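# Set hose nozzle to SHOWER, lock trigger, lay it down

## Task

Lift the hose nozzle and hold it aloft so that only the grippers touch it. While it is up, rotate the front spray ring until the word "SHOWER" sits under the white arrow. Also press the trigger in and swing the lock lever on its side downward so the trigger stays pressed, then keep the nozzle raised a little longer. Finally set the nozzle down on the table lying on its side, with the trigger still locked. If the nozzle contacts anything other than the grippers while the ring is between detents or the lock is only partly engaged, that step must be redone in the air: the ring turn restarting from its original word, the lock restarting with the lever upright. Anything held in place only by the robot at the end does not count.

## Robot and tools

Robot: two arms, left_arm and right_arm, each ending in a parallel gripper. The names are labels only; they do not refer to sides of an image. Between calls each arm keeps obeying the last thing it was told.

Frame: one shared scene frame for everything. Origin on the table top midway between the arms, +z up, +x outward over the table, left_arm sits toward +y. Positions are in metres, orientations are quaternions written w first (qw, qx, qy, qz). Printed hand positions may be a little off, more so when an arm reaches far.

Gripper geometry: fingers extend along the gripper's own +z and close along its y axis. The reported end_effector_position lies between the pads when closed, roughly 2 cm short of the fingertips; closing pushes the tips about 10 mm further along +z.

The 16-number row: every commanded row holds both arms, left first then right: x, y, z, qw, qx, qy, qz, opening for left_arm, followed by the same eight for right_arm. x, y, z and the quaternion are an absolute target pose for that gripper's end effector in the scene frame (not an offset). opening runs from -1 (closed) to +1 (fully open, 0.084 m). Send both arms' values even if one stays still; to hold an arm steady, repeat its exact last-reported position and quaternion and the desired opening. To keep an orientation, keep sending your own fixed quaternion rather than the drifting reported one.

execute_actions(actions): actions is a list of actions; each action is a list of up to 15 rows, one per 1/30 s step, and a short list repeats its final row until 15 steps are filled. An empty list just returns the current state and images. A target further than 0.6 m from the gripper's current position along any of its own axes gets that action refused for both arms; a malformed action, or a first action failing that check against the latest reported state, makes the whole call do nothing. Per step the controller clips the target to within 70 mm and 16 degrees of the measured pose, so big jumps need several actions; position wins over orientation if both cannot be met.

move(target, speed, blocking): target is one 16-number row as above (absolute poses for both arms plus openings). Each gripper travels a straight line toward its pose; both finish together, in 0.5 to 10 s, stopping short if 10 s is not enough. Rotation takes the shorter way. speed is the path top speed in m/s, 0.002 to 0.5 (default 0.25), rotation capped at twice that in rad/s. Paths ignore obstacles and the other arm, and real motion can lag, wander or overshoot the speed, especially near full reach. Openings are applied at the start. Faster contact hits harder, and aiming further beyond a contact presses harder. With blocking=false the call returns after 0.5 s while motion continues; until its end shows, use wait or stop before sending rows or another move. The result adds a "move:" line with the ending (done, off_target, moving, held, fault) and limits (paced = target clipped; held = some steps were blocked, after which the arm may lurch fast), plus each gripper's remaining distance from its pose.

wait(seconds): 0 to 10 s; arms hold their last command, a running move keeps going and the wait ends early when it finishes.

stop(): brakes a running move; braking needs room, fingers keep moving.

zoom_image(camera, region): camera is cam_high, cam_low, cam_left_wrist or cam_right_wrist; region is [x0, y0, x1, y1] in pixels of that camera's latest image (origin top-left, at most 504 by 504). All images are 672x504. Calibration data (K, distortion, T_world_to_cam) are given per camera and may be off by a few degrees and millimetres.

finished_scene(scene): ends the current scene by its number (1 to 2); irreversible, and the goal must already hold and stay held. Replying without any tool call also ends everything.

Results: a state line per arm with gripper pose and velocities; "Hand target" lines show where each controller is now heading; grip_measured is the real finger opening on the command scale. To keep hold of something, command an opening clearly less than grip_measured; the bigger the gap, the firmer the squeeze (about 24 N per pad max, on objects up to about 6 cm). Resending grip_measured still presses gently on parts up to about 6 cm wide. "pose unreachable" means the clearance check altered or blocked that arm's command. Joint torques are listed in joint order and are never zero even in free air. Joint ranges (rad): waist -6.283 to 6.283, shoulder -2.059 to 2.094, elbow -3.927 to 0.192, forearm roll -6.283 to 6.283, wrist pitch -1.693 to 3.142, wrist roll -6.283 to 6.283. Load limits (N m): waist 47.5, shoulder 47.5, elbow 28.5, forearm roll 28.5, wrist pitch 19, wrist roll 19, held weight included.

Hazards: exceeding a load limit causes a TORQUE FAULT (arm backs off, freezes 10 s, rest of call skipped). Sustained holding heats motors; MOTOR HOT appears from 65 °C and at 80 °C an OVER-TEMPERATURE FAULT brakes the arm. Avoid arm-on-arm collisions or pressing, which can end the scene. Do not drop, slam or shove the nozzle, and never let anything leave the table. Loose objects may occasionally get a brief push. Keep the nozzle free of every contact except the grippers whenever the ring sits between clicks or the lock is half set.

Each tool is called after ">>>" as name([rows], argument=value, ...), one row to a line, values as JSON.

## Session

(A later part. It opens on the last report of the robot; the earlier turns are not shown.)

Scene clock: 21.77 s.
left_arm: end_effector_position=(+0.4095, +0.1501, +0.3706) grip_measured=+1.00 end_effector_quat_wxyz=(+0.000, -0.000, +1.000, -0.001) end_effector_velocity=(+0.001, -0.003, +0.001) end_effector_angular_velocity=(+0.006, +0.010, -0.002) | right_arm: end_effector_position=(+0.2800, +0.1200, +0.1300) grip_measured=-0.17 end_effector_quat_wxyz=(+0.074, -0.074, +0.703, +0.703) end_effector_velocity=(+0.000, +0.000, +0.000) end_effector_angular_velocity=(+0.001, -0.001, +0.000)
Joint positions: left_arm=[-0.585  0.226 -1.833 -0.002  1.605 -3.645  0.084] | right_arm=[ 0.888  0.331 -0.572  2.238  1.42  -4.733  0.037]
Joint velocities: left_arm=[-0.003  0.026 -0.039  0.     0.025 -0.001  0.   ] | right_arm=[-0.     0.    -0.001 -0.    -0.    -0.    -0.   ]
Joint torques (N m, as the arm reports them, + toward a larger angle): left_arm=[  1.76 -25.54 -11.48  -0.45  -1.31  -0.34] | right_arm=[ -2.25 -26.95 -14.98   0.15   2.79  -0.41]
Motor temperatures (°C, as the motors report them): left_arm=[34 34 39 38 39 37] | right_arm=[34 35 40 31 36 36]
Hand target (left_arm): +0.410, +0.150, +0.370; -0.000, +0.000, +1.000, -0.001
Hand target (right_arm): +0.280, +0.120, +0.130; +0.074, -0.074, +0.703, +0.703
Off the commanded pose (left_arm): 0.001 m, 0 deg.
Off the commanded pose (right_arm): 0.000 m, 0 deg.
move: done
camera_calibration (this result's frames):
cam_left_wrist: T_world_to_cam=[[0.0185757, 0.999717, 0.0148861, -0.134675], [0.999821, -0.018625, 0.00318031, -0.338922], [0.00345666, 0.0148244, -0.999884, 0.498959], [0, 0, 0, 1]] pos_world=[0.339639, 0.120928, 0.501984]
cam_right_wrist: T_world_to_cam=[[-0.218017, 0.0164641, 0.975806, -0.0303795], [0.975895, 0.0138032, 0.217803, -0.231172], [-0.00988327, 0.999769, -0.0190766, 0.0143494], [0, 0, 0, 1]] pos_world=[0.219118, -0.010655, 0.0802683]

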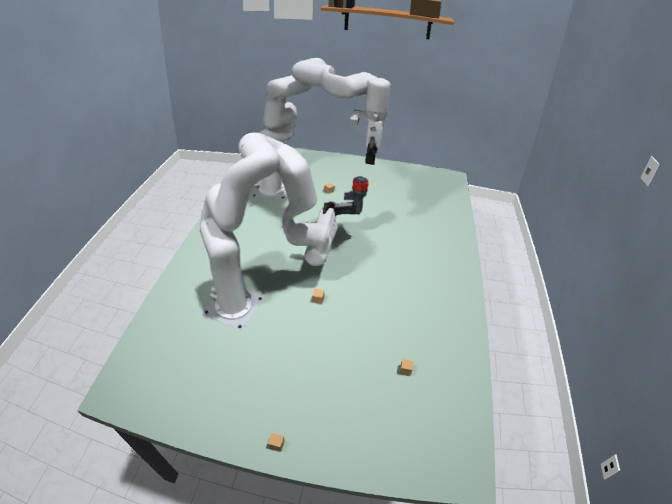

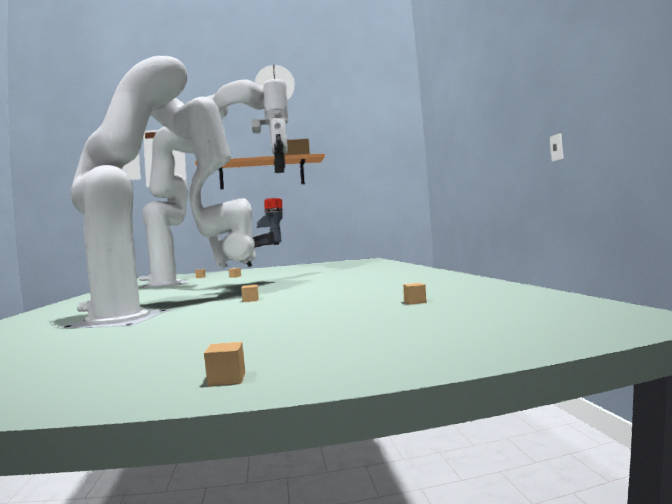

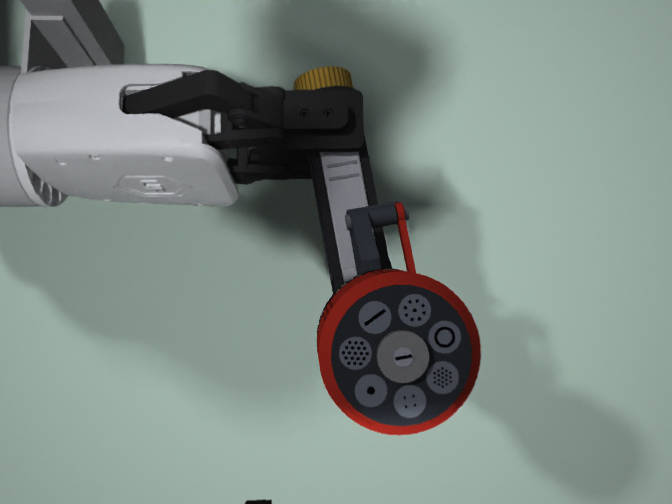

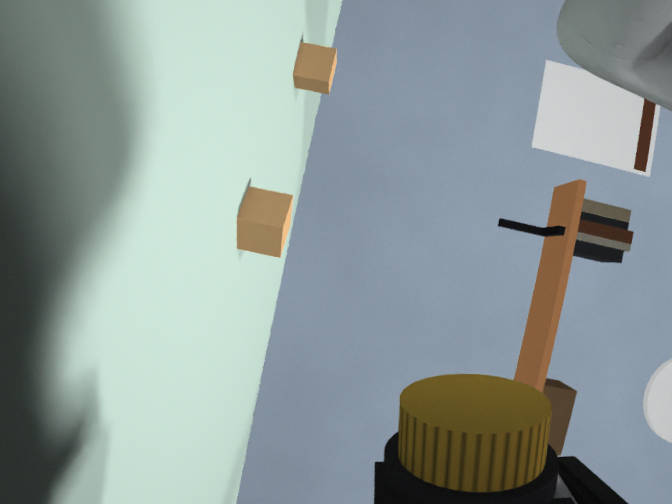

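>>> move(target=[0.376,0.147,0.31,0,0,1,0,1, 0.28,0.12,0.13,0.074,-0.074,0.703,0.703,-1], speed=0.12)

>>> zoom_image(camera="cam_low", region=[230, 160, 320, 250])

Scene clock: 24.27 s.
left_arm: end_effector_position=(+0.3763, +0.1470, +0.3103) grip_measured=+1.00 end_effector_quat_wxyz=(-0.000, -0.000, +1.000, -0.000) end_effector_velocity=(-0.001, +0.000, -0.003) end_effector_angular_velocity=(-0.001, -0.003, +0.001) | right_arm: end_effector_position=(+0.2800, +0.1200, +0.1300) grip_measured=-0.17 end_effector_quat_wxyz=(+0.074, -0.074, +0.703, +0.703) end_effector_velocity=(+0.000, +0.000, +0.000) end_effector_angular_velocity=(+0.001, -0.001, +0.000)
Joint positions: left_arm=[-0.623  0.087 -1.481 -0.     1.394 -3.683  0.084] | right_arm=[ 0.888  0.331 -0.572  2.238  1.42  -4.733  0.037]
Joint velocities: left_arm=[-0.001 -0.007  0.019  0.001 -0.015 -0.002  0.   ] | right_arm=[-0.     0.    -0.001 -0.     0.     0.    -0.   ]
Joint torques (N m, as the arm reports them, + toward a larger angle): left_arm=[  1.54 -23.03 -12.17  -0.44  -1.02  -0.4 ] | right_arm=[ -2.79 -26.73 -14.97   0.09   2.68  -0.17]
Motor temperatures (°C, as the motors report them): left_arm=[34 34 39 38 39 37] | right_arm=[34 35 39 31 36 36]
Hand target (left_arm): +0.376, +0.147, +0.310; -0.000, -0.000, +1.000, -0.000
Hand target (right_arm): +0.280, +0.120, +0.130; +0.074, -0.074, +0.703, +0.703
Off the commanded pose (left_arm): 0.000 m, 0 deg.
Off the commanded pose (right_arm): 0.000 m, 0 deg.
move: done
camera_calibration (this result's frames):
cam_left_wrist: T_world_to_cam=[[0.0186997, 0.999679, 0.0171108, -0.130802], [0.999822, -0.0187375, 0.00205071, -0.305153], [0.00237067, 0.0170695, -0.999851, 0.438916], [0, 0, 0, 1]] pos_world=[0.306504, 0.11755, 0.441714]
cam_right_wrist: T_world_to_cam=[[-0.218013, 0.0164685, 0.975807, -0.030378], [0.975896, 0.0138077, 0.2178, -0.231173], [-0.00988684, 0.999769, -0.0190818, 0.0143539], [0, 0, 0, 1]] pos_world=[0.21912, -0.0106584, 0.0802664]

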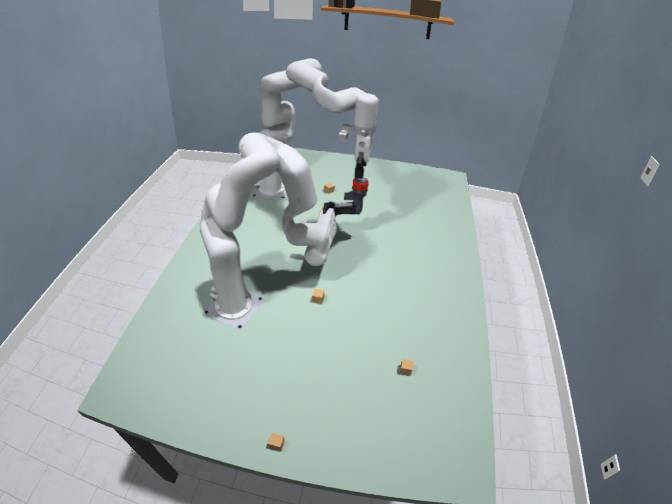

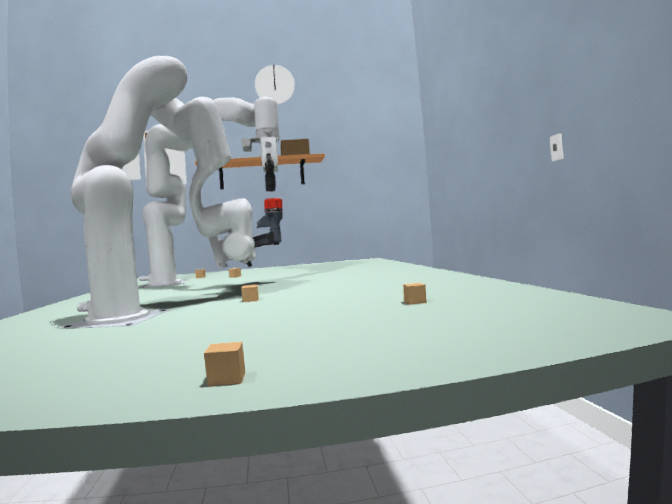

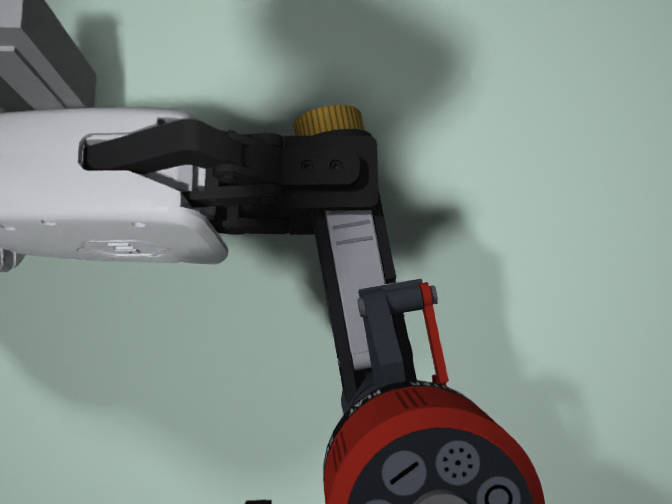

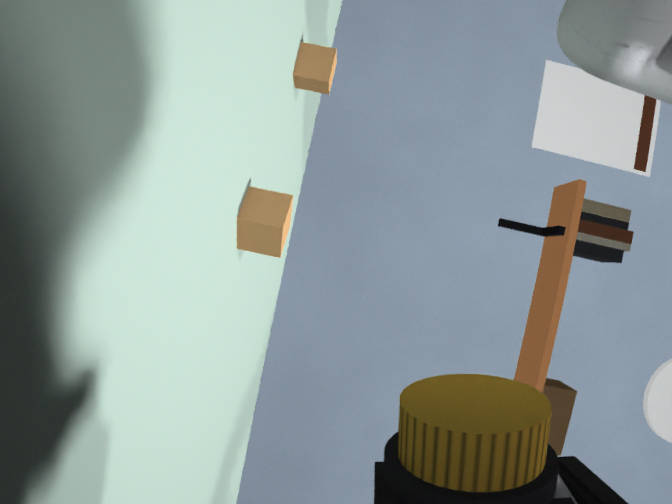

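Region (230, 160, 320, 250) of cam_low's 672x504 image, scaled by 5.600, with more detail than that image has.

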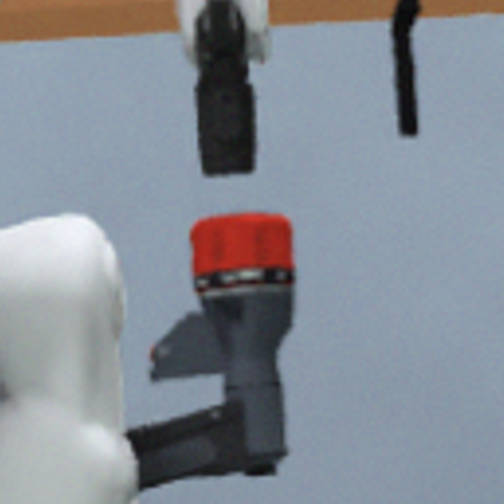

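>>> move(target=[0.381,0.147,0.262,0,0,1,0,1, 0.28,0.12,0.13,0.074,-0.074,0.703,0.703,-1], speed=0.06)

>>> execute_actions([
  [[0.381,0.147,0.262,0,0,1,0,0.45, 0.28,0.12,0.13,0.074,-0.074,0.703,0.703,-1]],
  [[0.381,0.147,0.262,0,0,1,0,0.1, 0.28,0.12,0.13,0.074,-0.074,0.703,0.703,-1]],
  [[0.381,0.147,0.262,0,0,1,0,-0.6, 0.28,0.12,0.13,0.074,-0.074,0.703,0.703,-1]],
])

>>> move(target=[0.381,0.147,0.262,0,-0.782,0.6235,0,-0.6, 0.28,0.12,0.13,0.074,-0.074,0.703,0.703,-1])

>>> move(target=[0.381,0.147,0.262,0,-0.782,0.6235,0,1, 0.28,0.12,0.13,0.074,-0.074,0.703,0.703,-1])

>>> move(target=[0.381,0.16,0.34,0,-0.782,0.6235,0,1, 0.28,0.12,0.13,0.074,-0.074,0.703,0.703,-1], speed=0.15)

Scene clock: 27.20 s.
left_arm: end_effector_position=(+0.3811, +0.1469, +0.2625) grip_measured=+1.00 end_effector_quat_wxyz=(+0.000, -0.000, +1.000, -0.000) end_effector_velocity=(+0.001, +0.000, -0.003) end_effector_angular_velocity=(-0.001, -0.001, +0.001) | right_arm: end_effector_position=(+0.2800, +0.1200, +0.1300) grip_measured=-0.17 end_effector_quat_wxyz=(+0.074, -0.074, +0.703, +0.703) end_effector_velocity=(+0.000, +0.000, +0.000) end_effector_angular_velocity=(+0.001, -0.000, -0.000)
Joint positions: left_arm=[-0.619  0.105 -1.366  0.     1.261 -3.678  0.084] | right_arm=[ 0.888  0.331 -0.572  2.238  1.42  -4.733  0.037]
Joint velocities: left_arm=[ 0.001  0.002  0.006  0.    -0.009  0.    -0.   ] | right_arm=[-0.    -0.001 -0.     0.     0.     0.     0.   ]
Joint torques (N m, as the arm reports them, + toward a larger angle): left_arm=[  1.67 -23.59 -12.26  -0.45  -1.14  -0.42] | right_arm=[ -2.85 -26.92 -14.82   0.18   2.92  -0.28]
Motor temperatures (°C, as the motors report them): left_arm=[34 34 39 38 39 37] | right_arm=[34 35 39 31 36 36]
Hand target (left_arm): +0.381, +0.147, +0.262; +0.000, -0.000, +1.000, +0.000
Hand target (right_arm): +0.280, +0.120, +0.130; +0.074, -0.074, +0.703, +0.703
Off the commanded pose (left_arm): 0.000 m, 0 deg.
Off the commanded pose (right_arm): 0.000 m, 0 deg.
move: done
camera_calibration (this result's frames):
cam_left_wrist: T_world_to_cam=[[0.0187555, 0.999678, 0.0170925, -0.130019], [0.99982, -0.0188026, 0.00259656, -0.309999], [0.00291711, 0.0170407, -0.999851, 0.390875], [0, 0, 0, 1]] pos_world=[0.311242, 0.117488, 0.393844]
cam_right_wrist: T_world_to_cam=[[-0.218013, 0.0164684, 0.975807, -0.0303779], [0.975896, 0.0138075, 0.2178, -0.231173], [-0.00988662, 0.999769, -0.0190817, 0.0143539], [0, 0, 0, 1]] pos_world=[0.21912, -0.0106584, 0.0802664]

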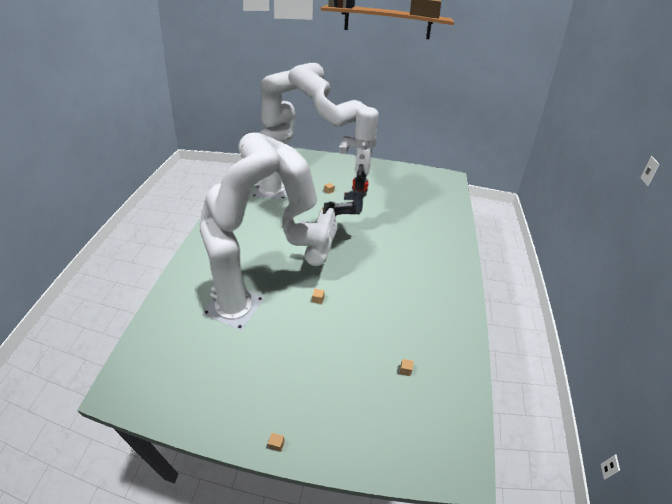

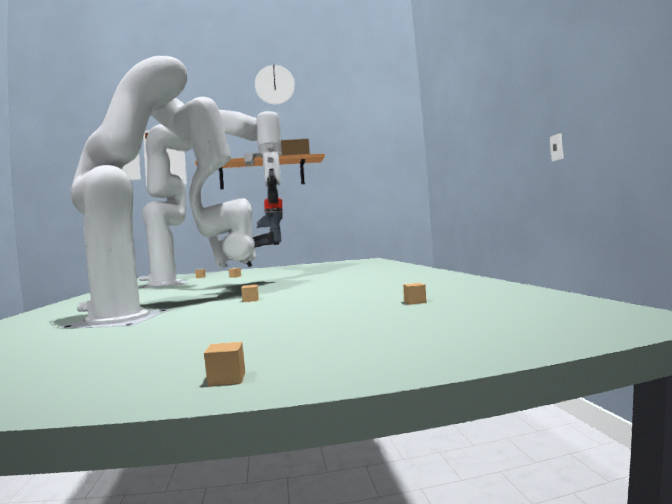

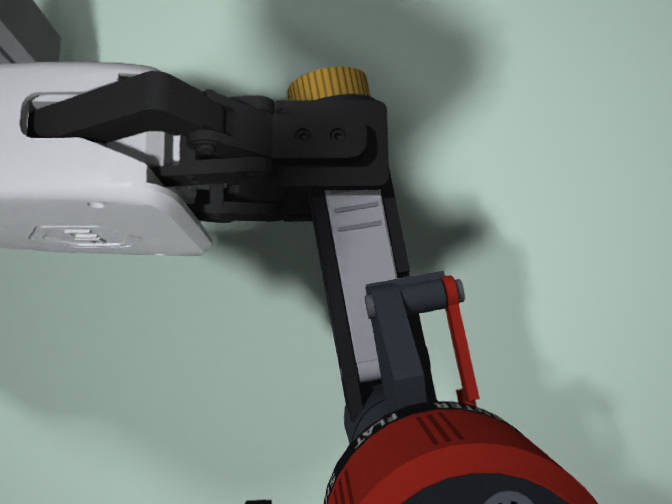

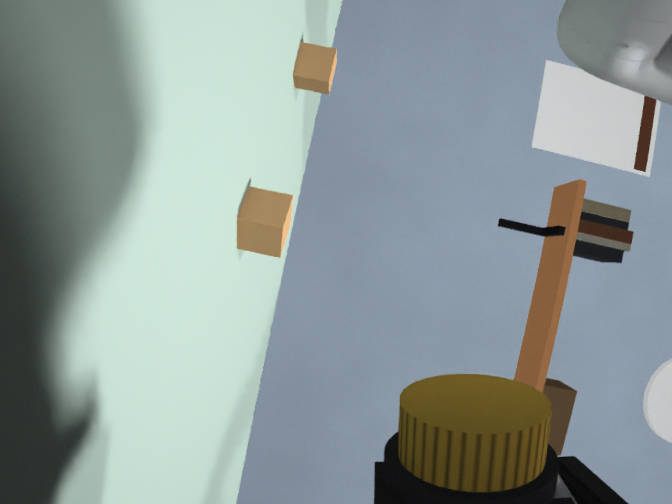

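Scene clock: 28.70 s.
left_arm: end_effector_position=(+0.3811, +0.1469, +0.2622) grip_measured=+0.32 end_effector_quat_wxyz=(+0.000, -0.000, +1.000, -0.000) end_effector_velocity=(+0.000, +0.001, -0.000) end_effector_angular_velocity=(+0.000, +0.000, +0.001) | right_arm: end_effector_position=(+0.2799, +0.1199, +0.1298) grip_measured=-0.16 end_effector_quat_wxyz=(+0.074, -0.074, +0.703, +0.703) end_effector_velocity=(-0.001, -0.001, -0.001) end_effector_angular_velocity=(-0.002, +0.002, -0.000)
Joint positions: left_arm=[-0.619  0.105 -1.365  0.     1.26  -3.678  0.058] | right_arm=[ 0.888  0.331 -0.572  2.238  1.42  -4.733  0.037]
Joint velocities: left_arm=[ 0.001  0.     0.001  0.    -0.    -0.    -0.   ] | right_arm=[-0.     0.     0.002  0.    -0.    -0.     0.   ]
Joint torques (N m, as the arm reports them, + toward a larger angle): left_arm=[  2.87 -20.57 -10.05   0.31   0.05  -0.41] | right_arm=[ -3.84 -31.2  -17.38   1.03   4.44  -0.92]
Motor temperatures (°C, as the motors report them): left_arm=[34 34 40 38 39 37] | right_arm=[34 35 39 31 36 36]
Hand target (left_arm): +0.381, +0.147, +0.262; -0.000, +0.000, +1.000, -0.000
Hand target (right_arm): +0.280, +0.120, +0.130; +0.074, -0.074, +0.703, +0.703
Off the commanded pose (left_arm): 0.000 m, 0 deg.
Off the commanded pose (right_arm): 0.000 m, 0 deg.
camera_calibration (this result's frames):
cam_left_wrist: T_world_to_cam=[[0.0187341, 0.999681, 0.0169232, -0.129981], [0.999819, -0.0187851, 0.00286492, -0.310114], [0.00318191, 0.0168665, -0.999853, 0.390557], [0, 0, 0, 1]] pos_world=[0.311251, 0.117526, 0.393588]
cam_right_wrist: T_world_to_cam=[[-0.217651, 0.0169426, 0.97588, -0.0303465], [0.975975, 0.0140434, 0.217429, -0.230982], [-0.0100209, 0.999758, -0.0195921, 0.014529], [0, 0, 0, 1]] pos_world=[0.218973, -0.0107675, 0.0801213]

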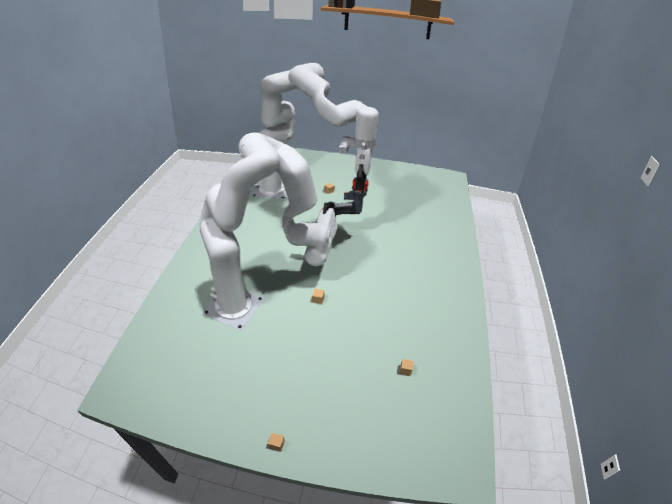

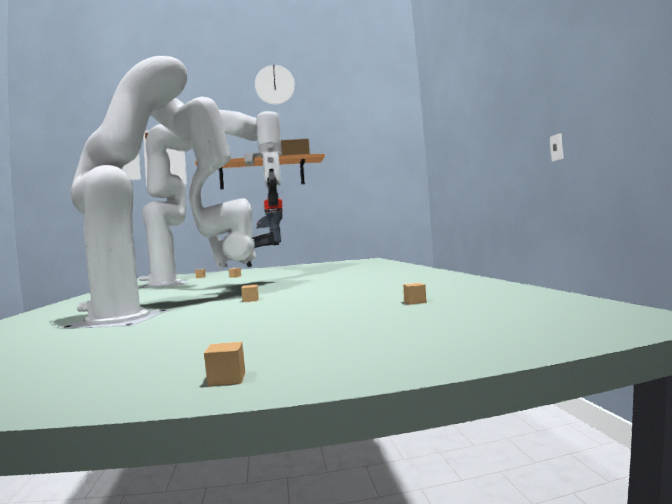

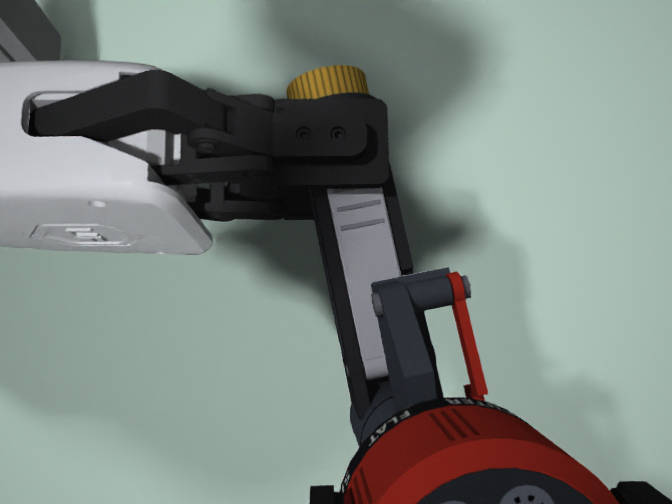

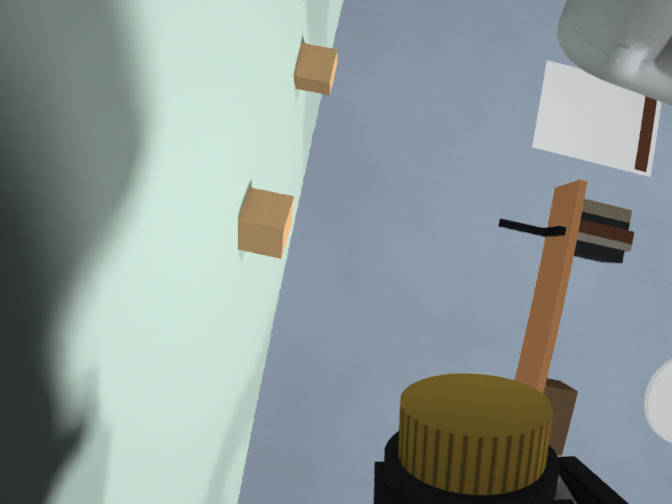

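Scene clock: 32.83 s.
left_arm: end_effector_position=(+0.3809, +0.1469, +0.2619) grip_measured=+0.32 end_effector_quat_wxyz=(+0.000, +0.782, -0.624, -0.000) end_effector_velocity=(-0.000, +0.000, +0.000) end_effector_angular_velocity=(+0.002, -0.001, +0.010) | right_arm: end_effector_position=(+0.2801, +0.1201, +0.1302) grip_measured=-0.16 end_effector_quat_wxyz=(+0.074, -0.074, +0.703, +0.703) end_effector_velocity=(-0.000, -0.000, -0.000) end_effector_angular_velocity=(-0.001, +0.001, -0.000)
Joint positions: left_arm=[-0.619  0.105 -1.365 -0.     1.26  -5.472  0.058] | right_arm=[ 0.888  0.331 -0.572  2.238  1.42  -4.733  0.037]
Joint velocities: left_arm=[-0.001  0.    -0.     0.002  0.001 -0.011  0.   ] | right_arm=[ 0.     0.     0.001  0.    -0.     0.    -0.   ]
Joint torques (N m, as the arm reports them, + toward a larger angle): left_arm=[  3.23 -21.03 -11.65   1.04  -2.47  -0.46] | right_arm=[ -0.75 -30.29 -15.09  -1.01   4.92  -0.84]
Motor temperatures (°C, as the motors report them): left_arm=[34 34 40 38 39 37] | right_arm=[34 35 39 31 36 36]
Hand target (left_arm): +0.381, +0.147, +0.262; +0.000, +0.782, -0.623, +0.000
Hand target (right_arm): +0.280, +0.120, +0.130; +0.074, -0.074, +0.703, +0.703
Off the commanded pose (left_arm): 0.000 m, 0 deg.
Off the commanded pose (right_arm): 0.000 m, 0 deg.
move: done
camera_calibration (this result's frames):
cam_left_wrist: T_world_to_cam=[[-0.978977, -0.203199, 0.0177429, 0.426554], [-0.20319, 0.979137, 0.00230973, 0.00185007], [-0.0178421, -0.00134401, -0.99984, 0.400881], [0, 0, 0, 1]] pos_world=[0.425114, 0.0854025, 0.393245]
cam_right_wrist: T_world_to_cam=[[-0.218295, 0.0161236, 0.97575, -0.0303983], [0.975834, 0.0135899, 0.21809, -0.231348], [-0.00974394, 0.999778, -0.0187006, 0.0141942], [0, 0, 0, 1]] pos_world=[0.21926, -0.0105569, 0.0803812]

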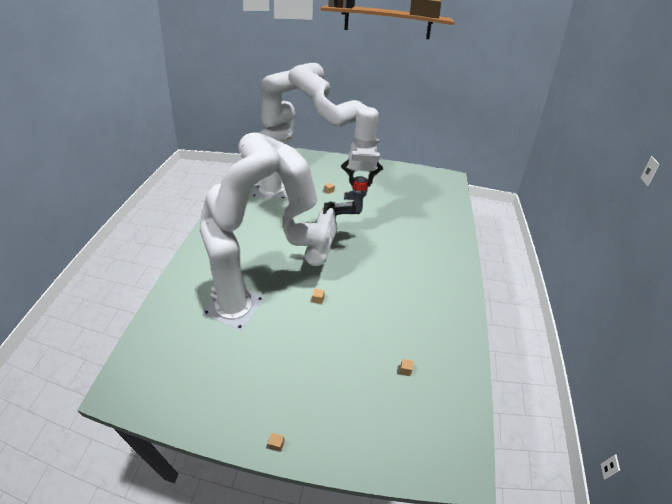

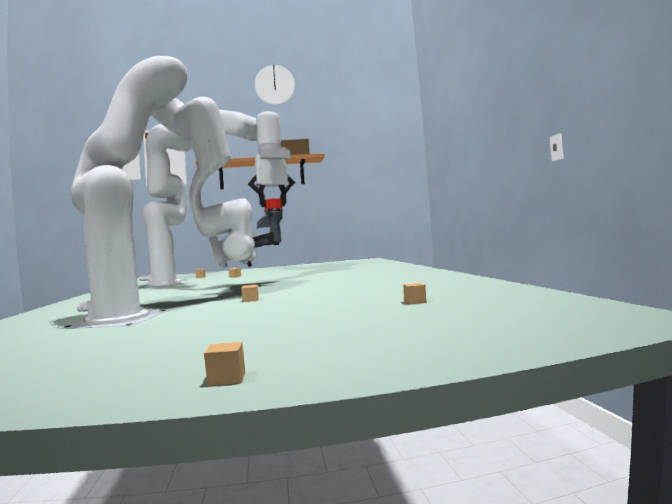

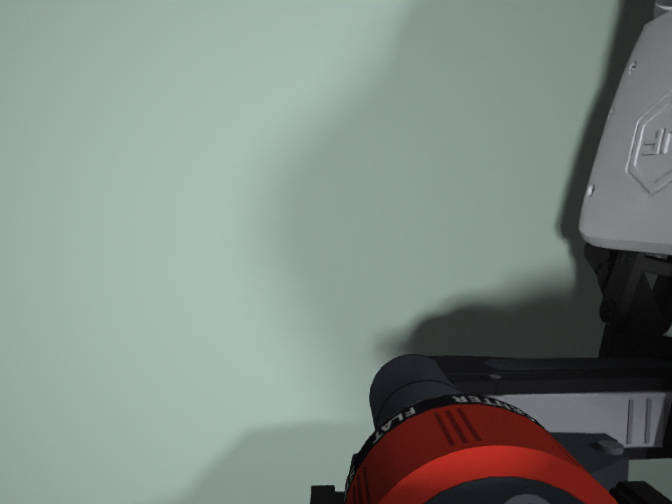

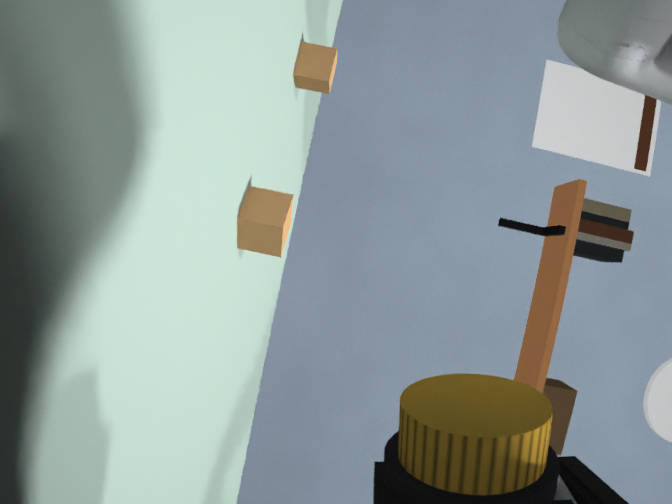

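Scene clock: 33.53 s.
left_arm: end_effector_position=(+0.3810, +0.1470, +0.2620) grip_measured=+1.00 end_effector_quat_wxyz=(-0.000, +0.782, -0.623, -0.000) end_effector_velocity=(+0.000, +0.000, +0.000) end_effector_angular_velocity=(-0.001, -0.001, +0.001) | right_arm: end_effector_position=(+0.2800, +0.1200, +0.1301) grip_measured=-0.17 end_effector_quat_wxyz=(+0.074, -0.074, +0.703, +0.703) end_effector_velocity=(-0.000, -0.000, -0.001) end_effector_angular_velocity=(-0.002, +0.002, -0.001)
Joint positions: left_arm=[-0.618  0.105 -1.365  0.     1.26  -5.473  0.084] | right_arm=[ 0.888  0.331 -0.572  2.238  1.42  -4.733  0.037]
Joint velocities: left_arm=[ 0.001 -0.    -0.    -0.    -0.    -0.     0.   ] | right_arm=[-0.     0.002  0.001  0.    -0.001  0.    -0.   ]
Joint torques (N m, as the arm reports them, + toward a larger angle): left_arm=[  1.66 -23.68 -12.5   -0.41  -1.29  -0.43] | right_arm=[ -2.09 -27.12 -15.04  -0.07   2.96  -0.39]
Motor temperatures (°C, as the motors report them): left_arm=[34 34 40 38 39 37] | right_arm=[34 35 39 31 36 36]
Hand target (left_arm): +0.381, +0.147, +0.262; -0.000, +0.782, -0.623, -0.000
Hand target (right_arm): +0.280, +0.120, +0.130; +0.074, -0.074, +0.703, +0.703
Off the commanded pose (left_arm): 0.000 m, 0 deg.
Off the commanded pose (right_arm): 0.000 m, 0 deg.
move: done
camera_calibration (this result's frames):
cam_left_wrist: T_world_to_cam=[[-0.978745, -0.204355, 0.0172658, 0.426942], [-0.204345, 0.978896, 0.00234293, 0.00224963], [-0.0173802, -0.00123504, -0.999848, 0.400773], [0, 0, 0, 1]] pos_world=[0.425292, 0.0855403, 0.393335]
cam_right_wrist: T_world_to_cam=[[-0.2181, 0.0163157, 0.97579, -0.0303969], [0.975876, 0.0138496, 0.217888, -0.231186], [-0.00995927, 0.999771, -0.0189426, 0.0143306], [0, 0, 0, 1]] pos_world=[0.219122, -0.0106296, 0.0803051]

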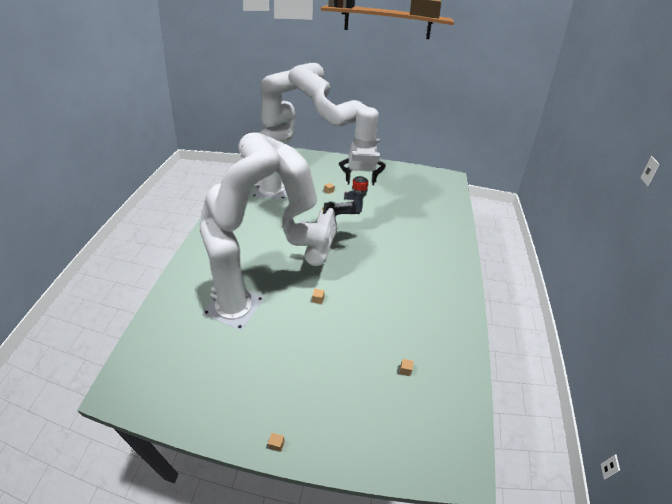

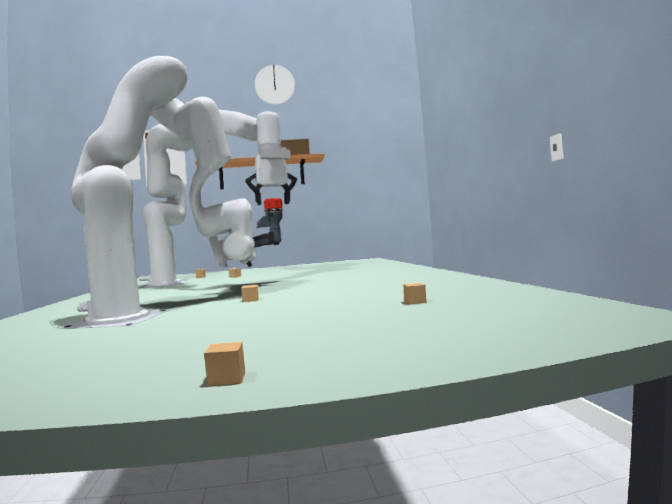

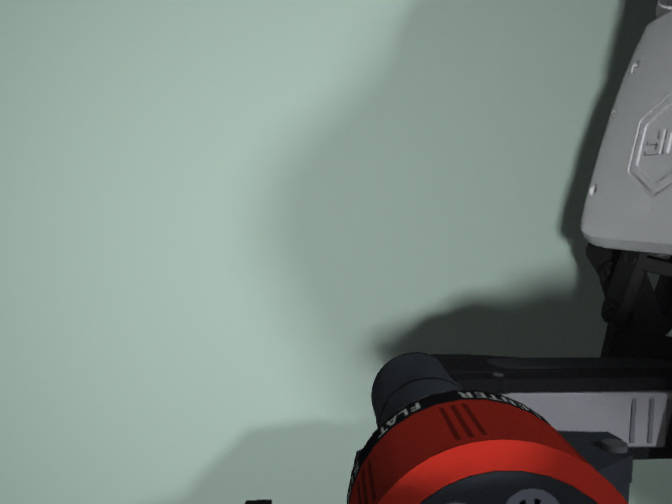

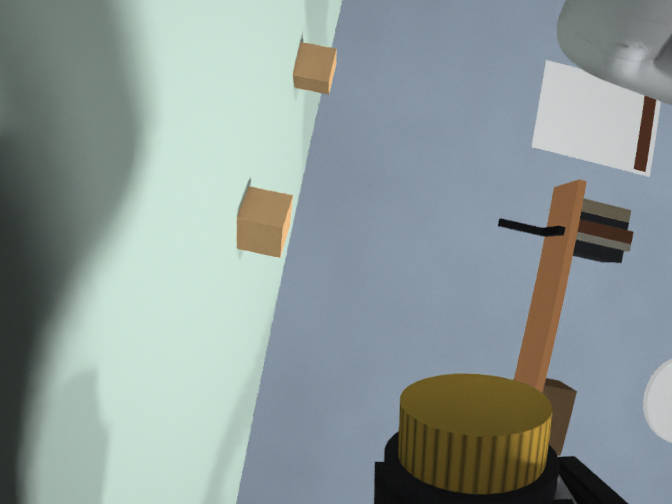

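Scene clock: 34.60 s.
left_arm: end_effector_position=(+0.3808, +0.1601, +0.3395) grip_measured=+1.00 end_effector_quat_wxyz=(-0.000, +0.782, -0.623, -0.000) end_effector_velocity=(+0.001, -0.000, +0.004) end_effector_angular_velocity=(-0.002, -0.003, +0.000) | right_arm: end_effector_position=(+0.2800, +0.1200, +0.1300) grip_measured=-0.17 end_effector_quat_wxyz=(+0.074, -0.074, +0.703, +0.703) end_effector_velocity=(-0.000, -0.000, +0.000) end_effector_angular_velocity=(+0.000, -0.000, +0.000)
Joint positions: left_arm=[-0.596  0.087 -1.564  0.     1.478 -5.451  0.084] | right_arm=[ 0.888  0.331 -0.572  2.238  1.42  -4.733  0.037]
Joint velocities: left_arm=[ 0.001  0.002 -0.014 -0.     0.009  0.001  0.   ] | right_arm=[-0. -0.  0. -0.  0. -0. -0.]
Joint torques (N m, as the arm reports them, + toward a larger angle): left_arm=[  1.72 -22.77 -12.15  -0.45  -1.21  -0.3 ] | right_arm=[ -2.68 -27.3  -15.2    0.13   2.79  -0.37]
Motor temperatures (°C, as the motors report them): left_arm=[34 34 40 38 39 37] | right_arm=[34 35 39 31 36 36]
Hand target (left_arm): +0.381, +0.160, +0.340; -0.000, +0.782, -0.623, +0.000
Hand target (right_arm): +0.280, +0.120, +0.130; +0.074, -0.074, +0.703, +0.703
Off the commanded pose (left_arm): 0.001 m, 0 deg.
Off the commanded pose (right_arm): 0.000 m, 0 deg.
move: done
camera_calibration (this result's frames):
cam_left_wrist: T_world_to_cam=[[-0.978756, -0.204278, 0.0175066, 0.427975], [-0.204263, 0.978913, 0.00265518, -0.0108592], [-0.0176798, -0.000977162, -0.999843, 0.478346], [0, 0, 0, 1]] pos_world=[0.425122, 0.0985232, 0.470807]
cam_right_wrist: T_world_to_cam=[[-0.218013, 0.0164677, 0.975807, -0.0303781], [0.975896, 0.0138081, 0.2178, -0.231174], [-0.0098874, 0.999769, -0.0190811, 0.0143538], [0, 0, 0, 1]] pos_world=[0.21912, -0.0106581, 0.0802667]

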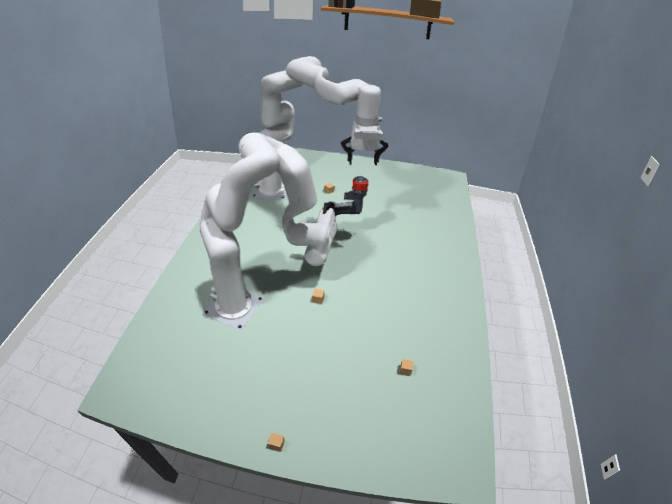

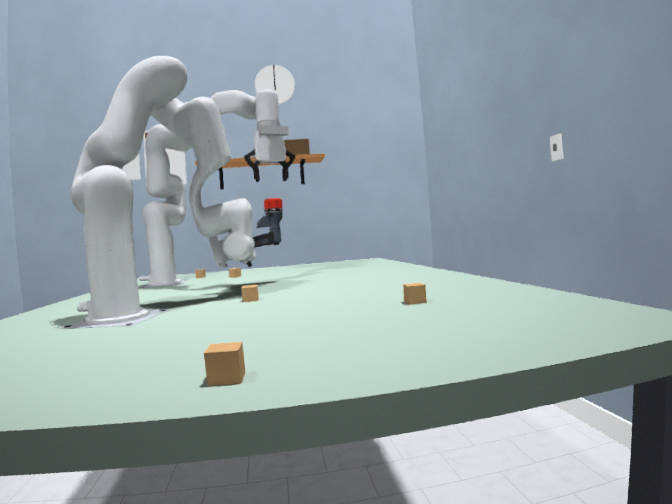

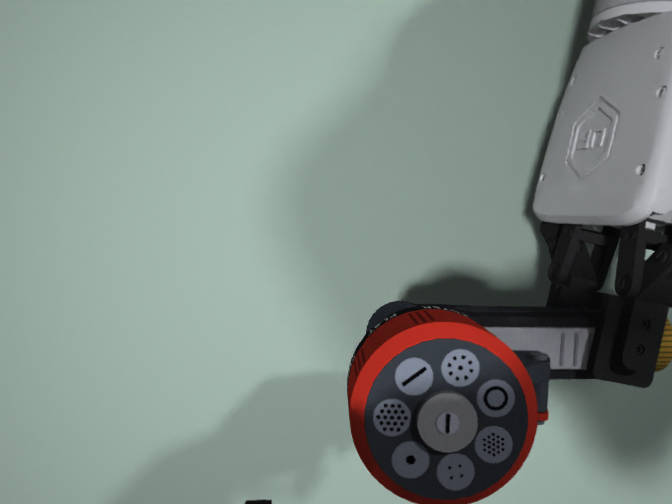

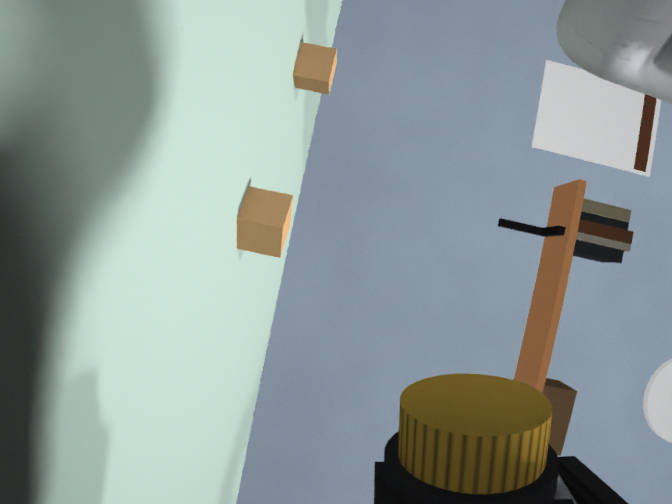

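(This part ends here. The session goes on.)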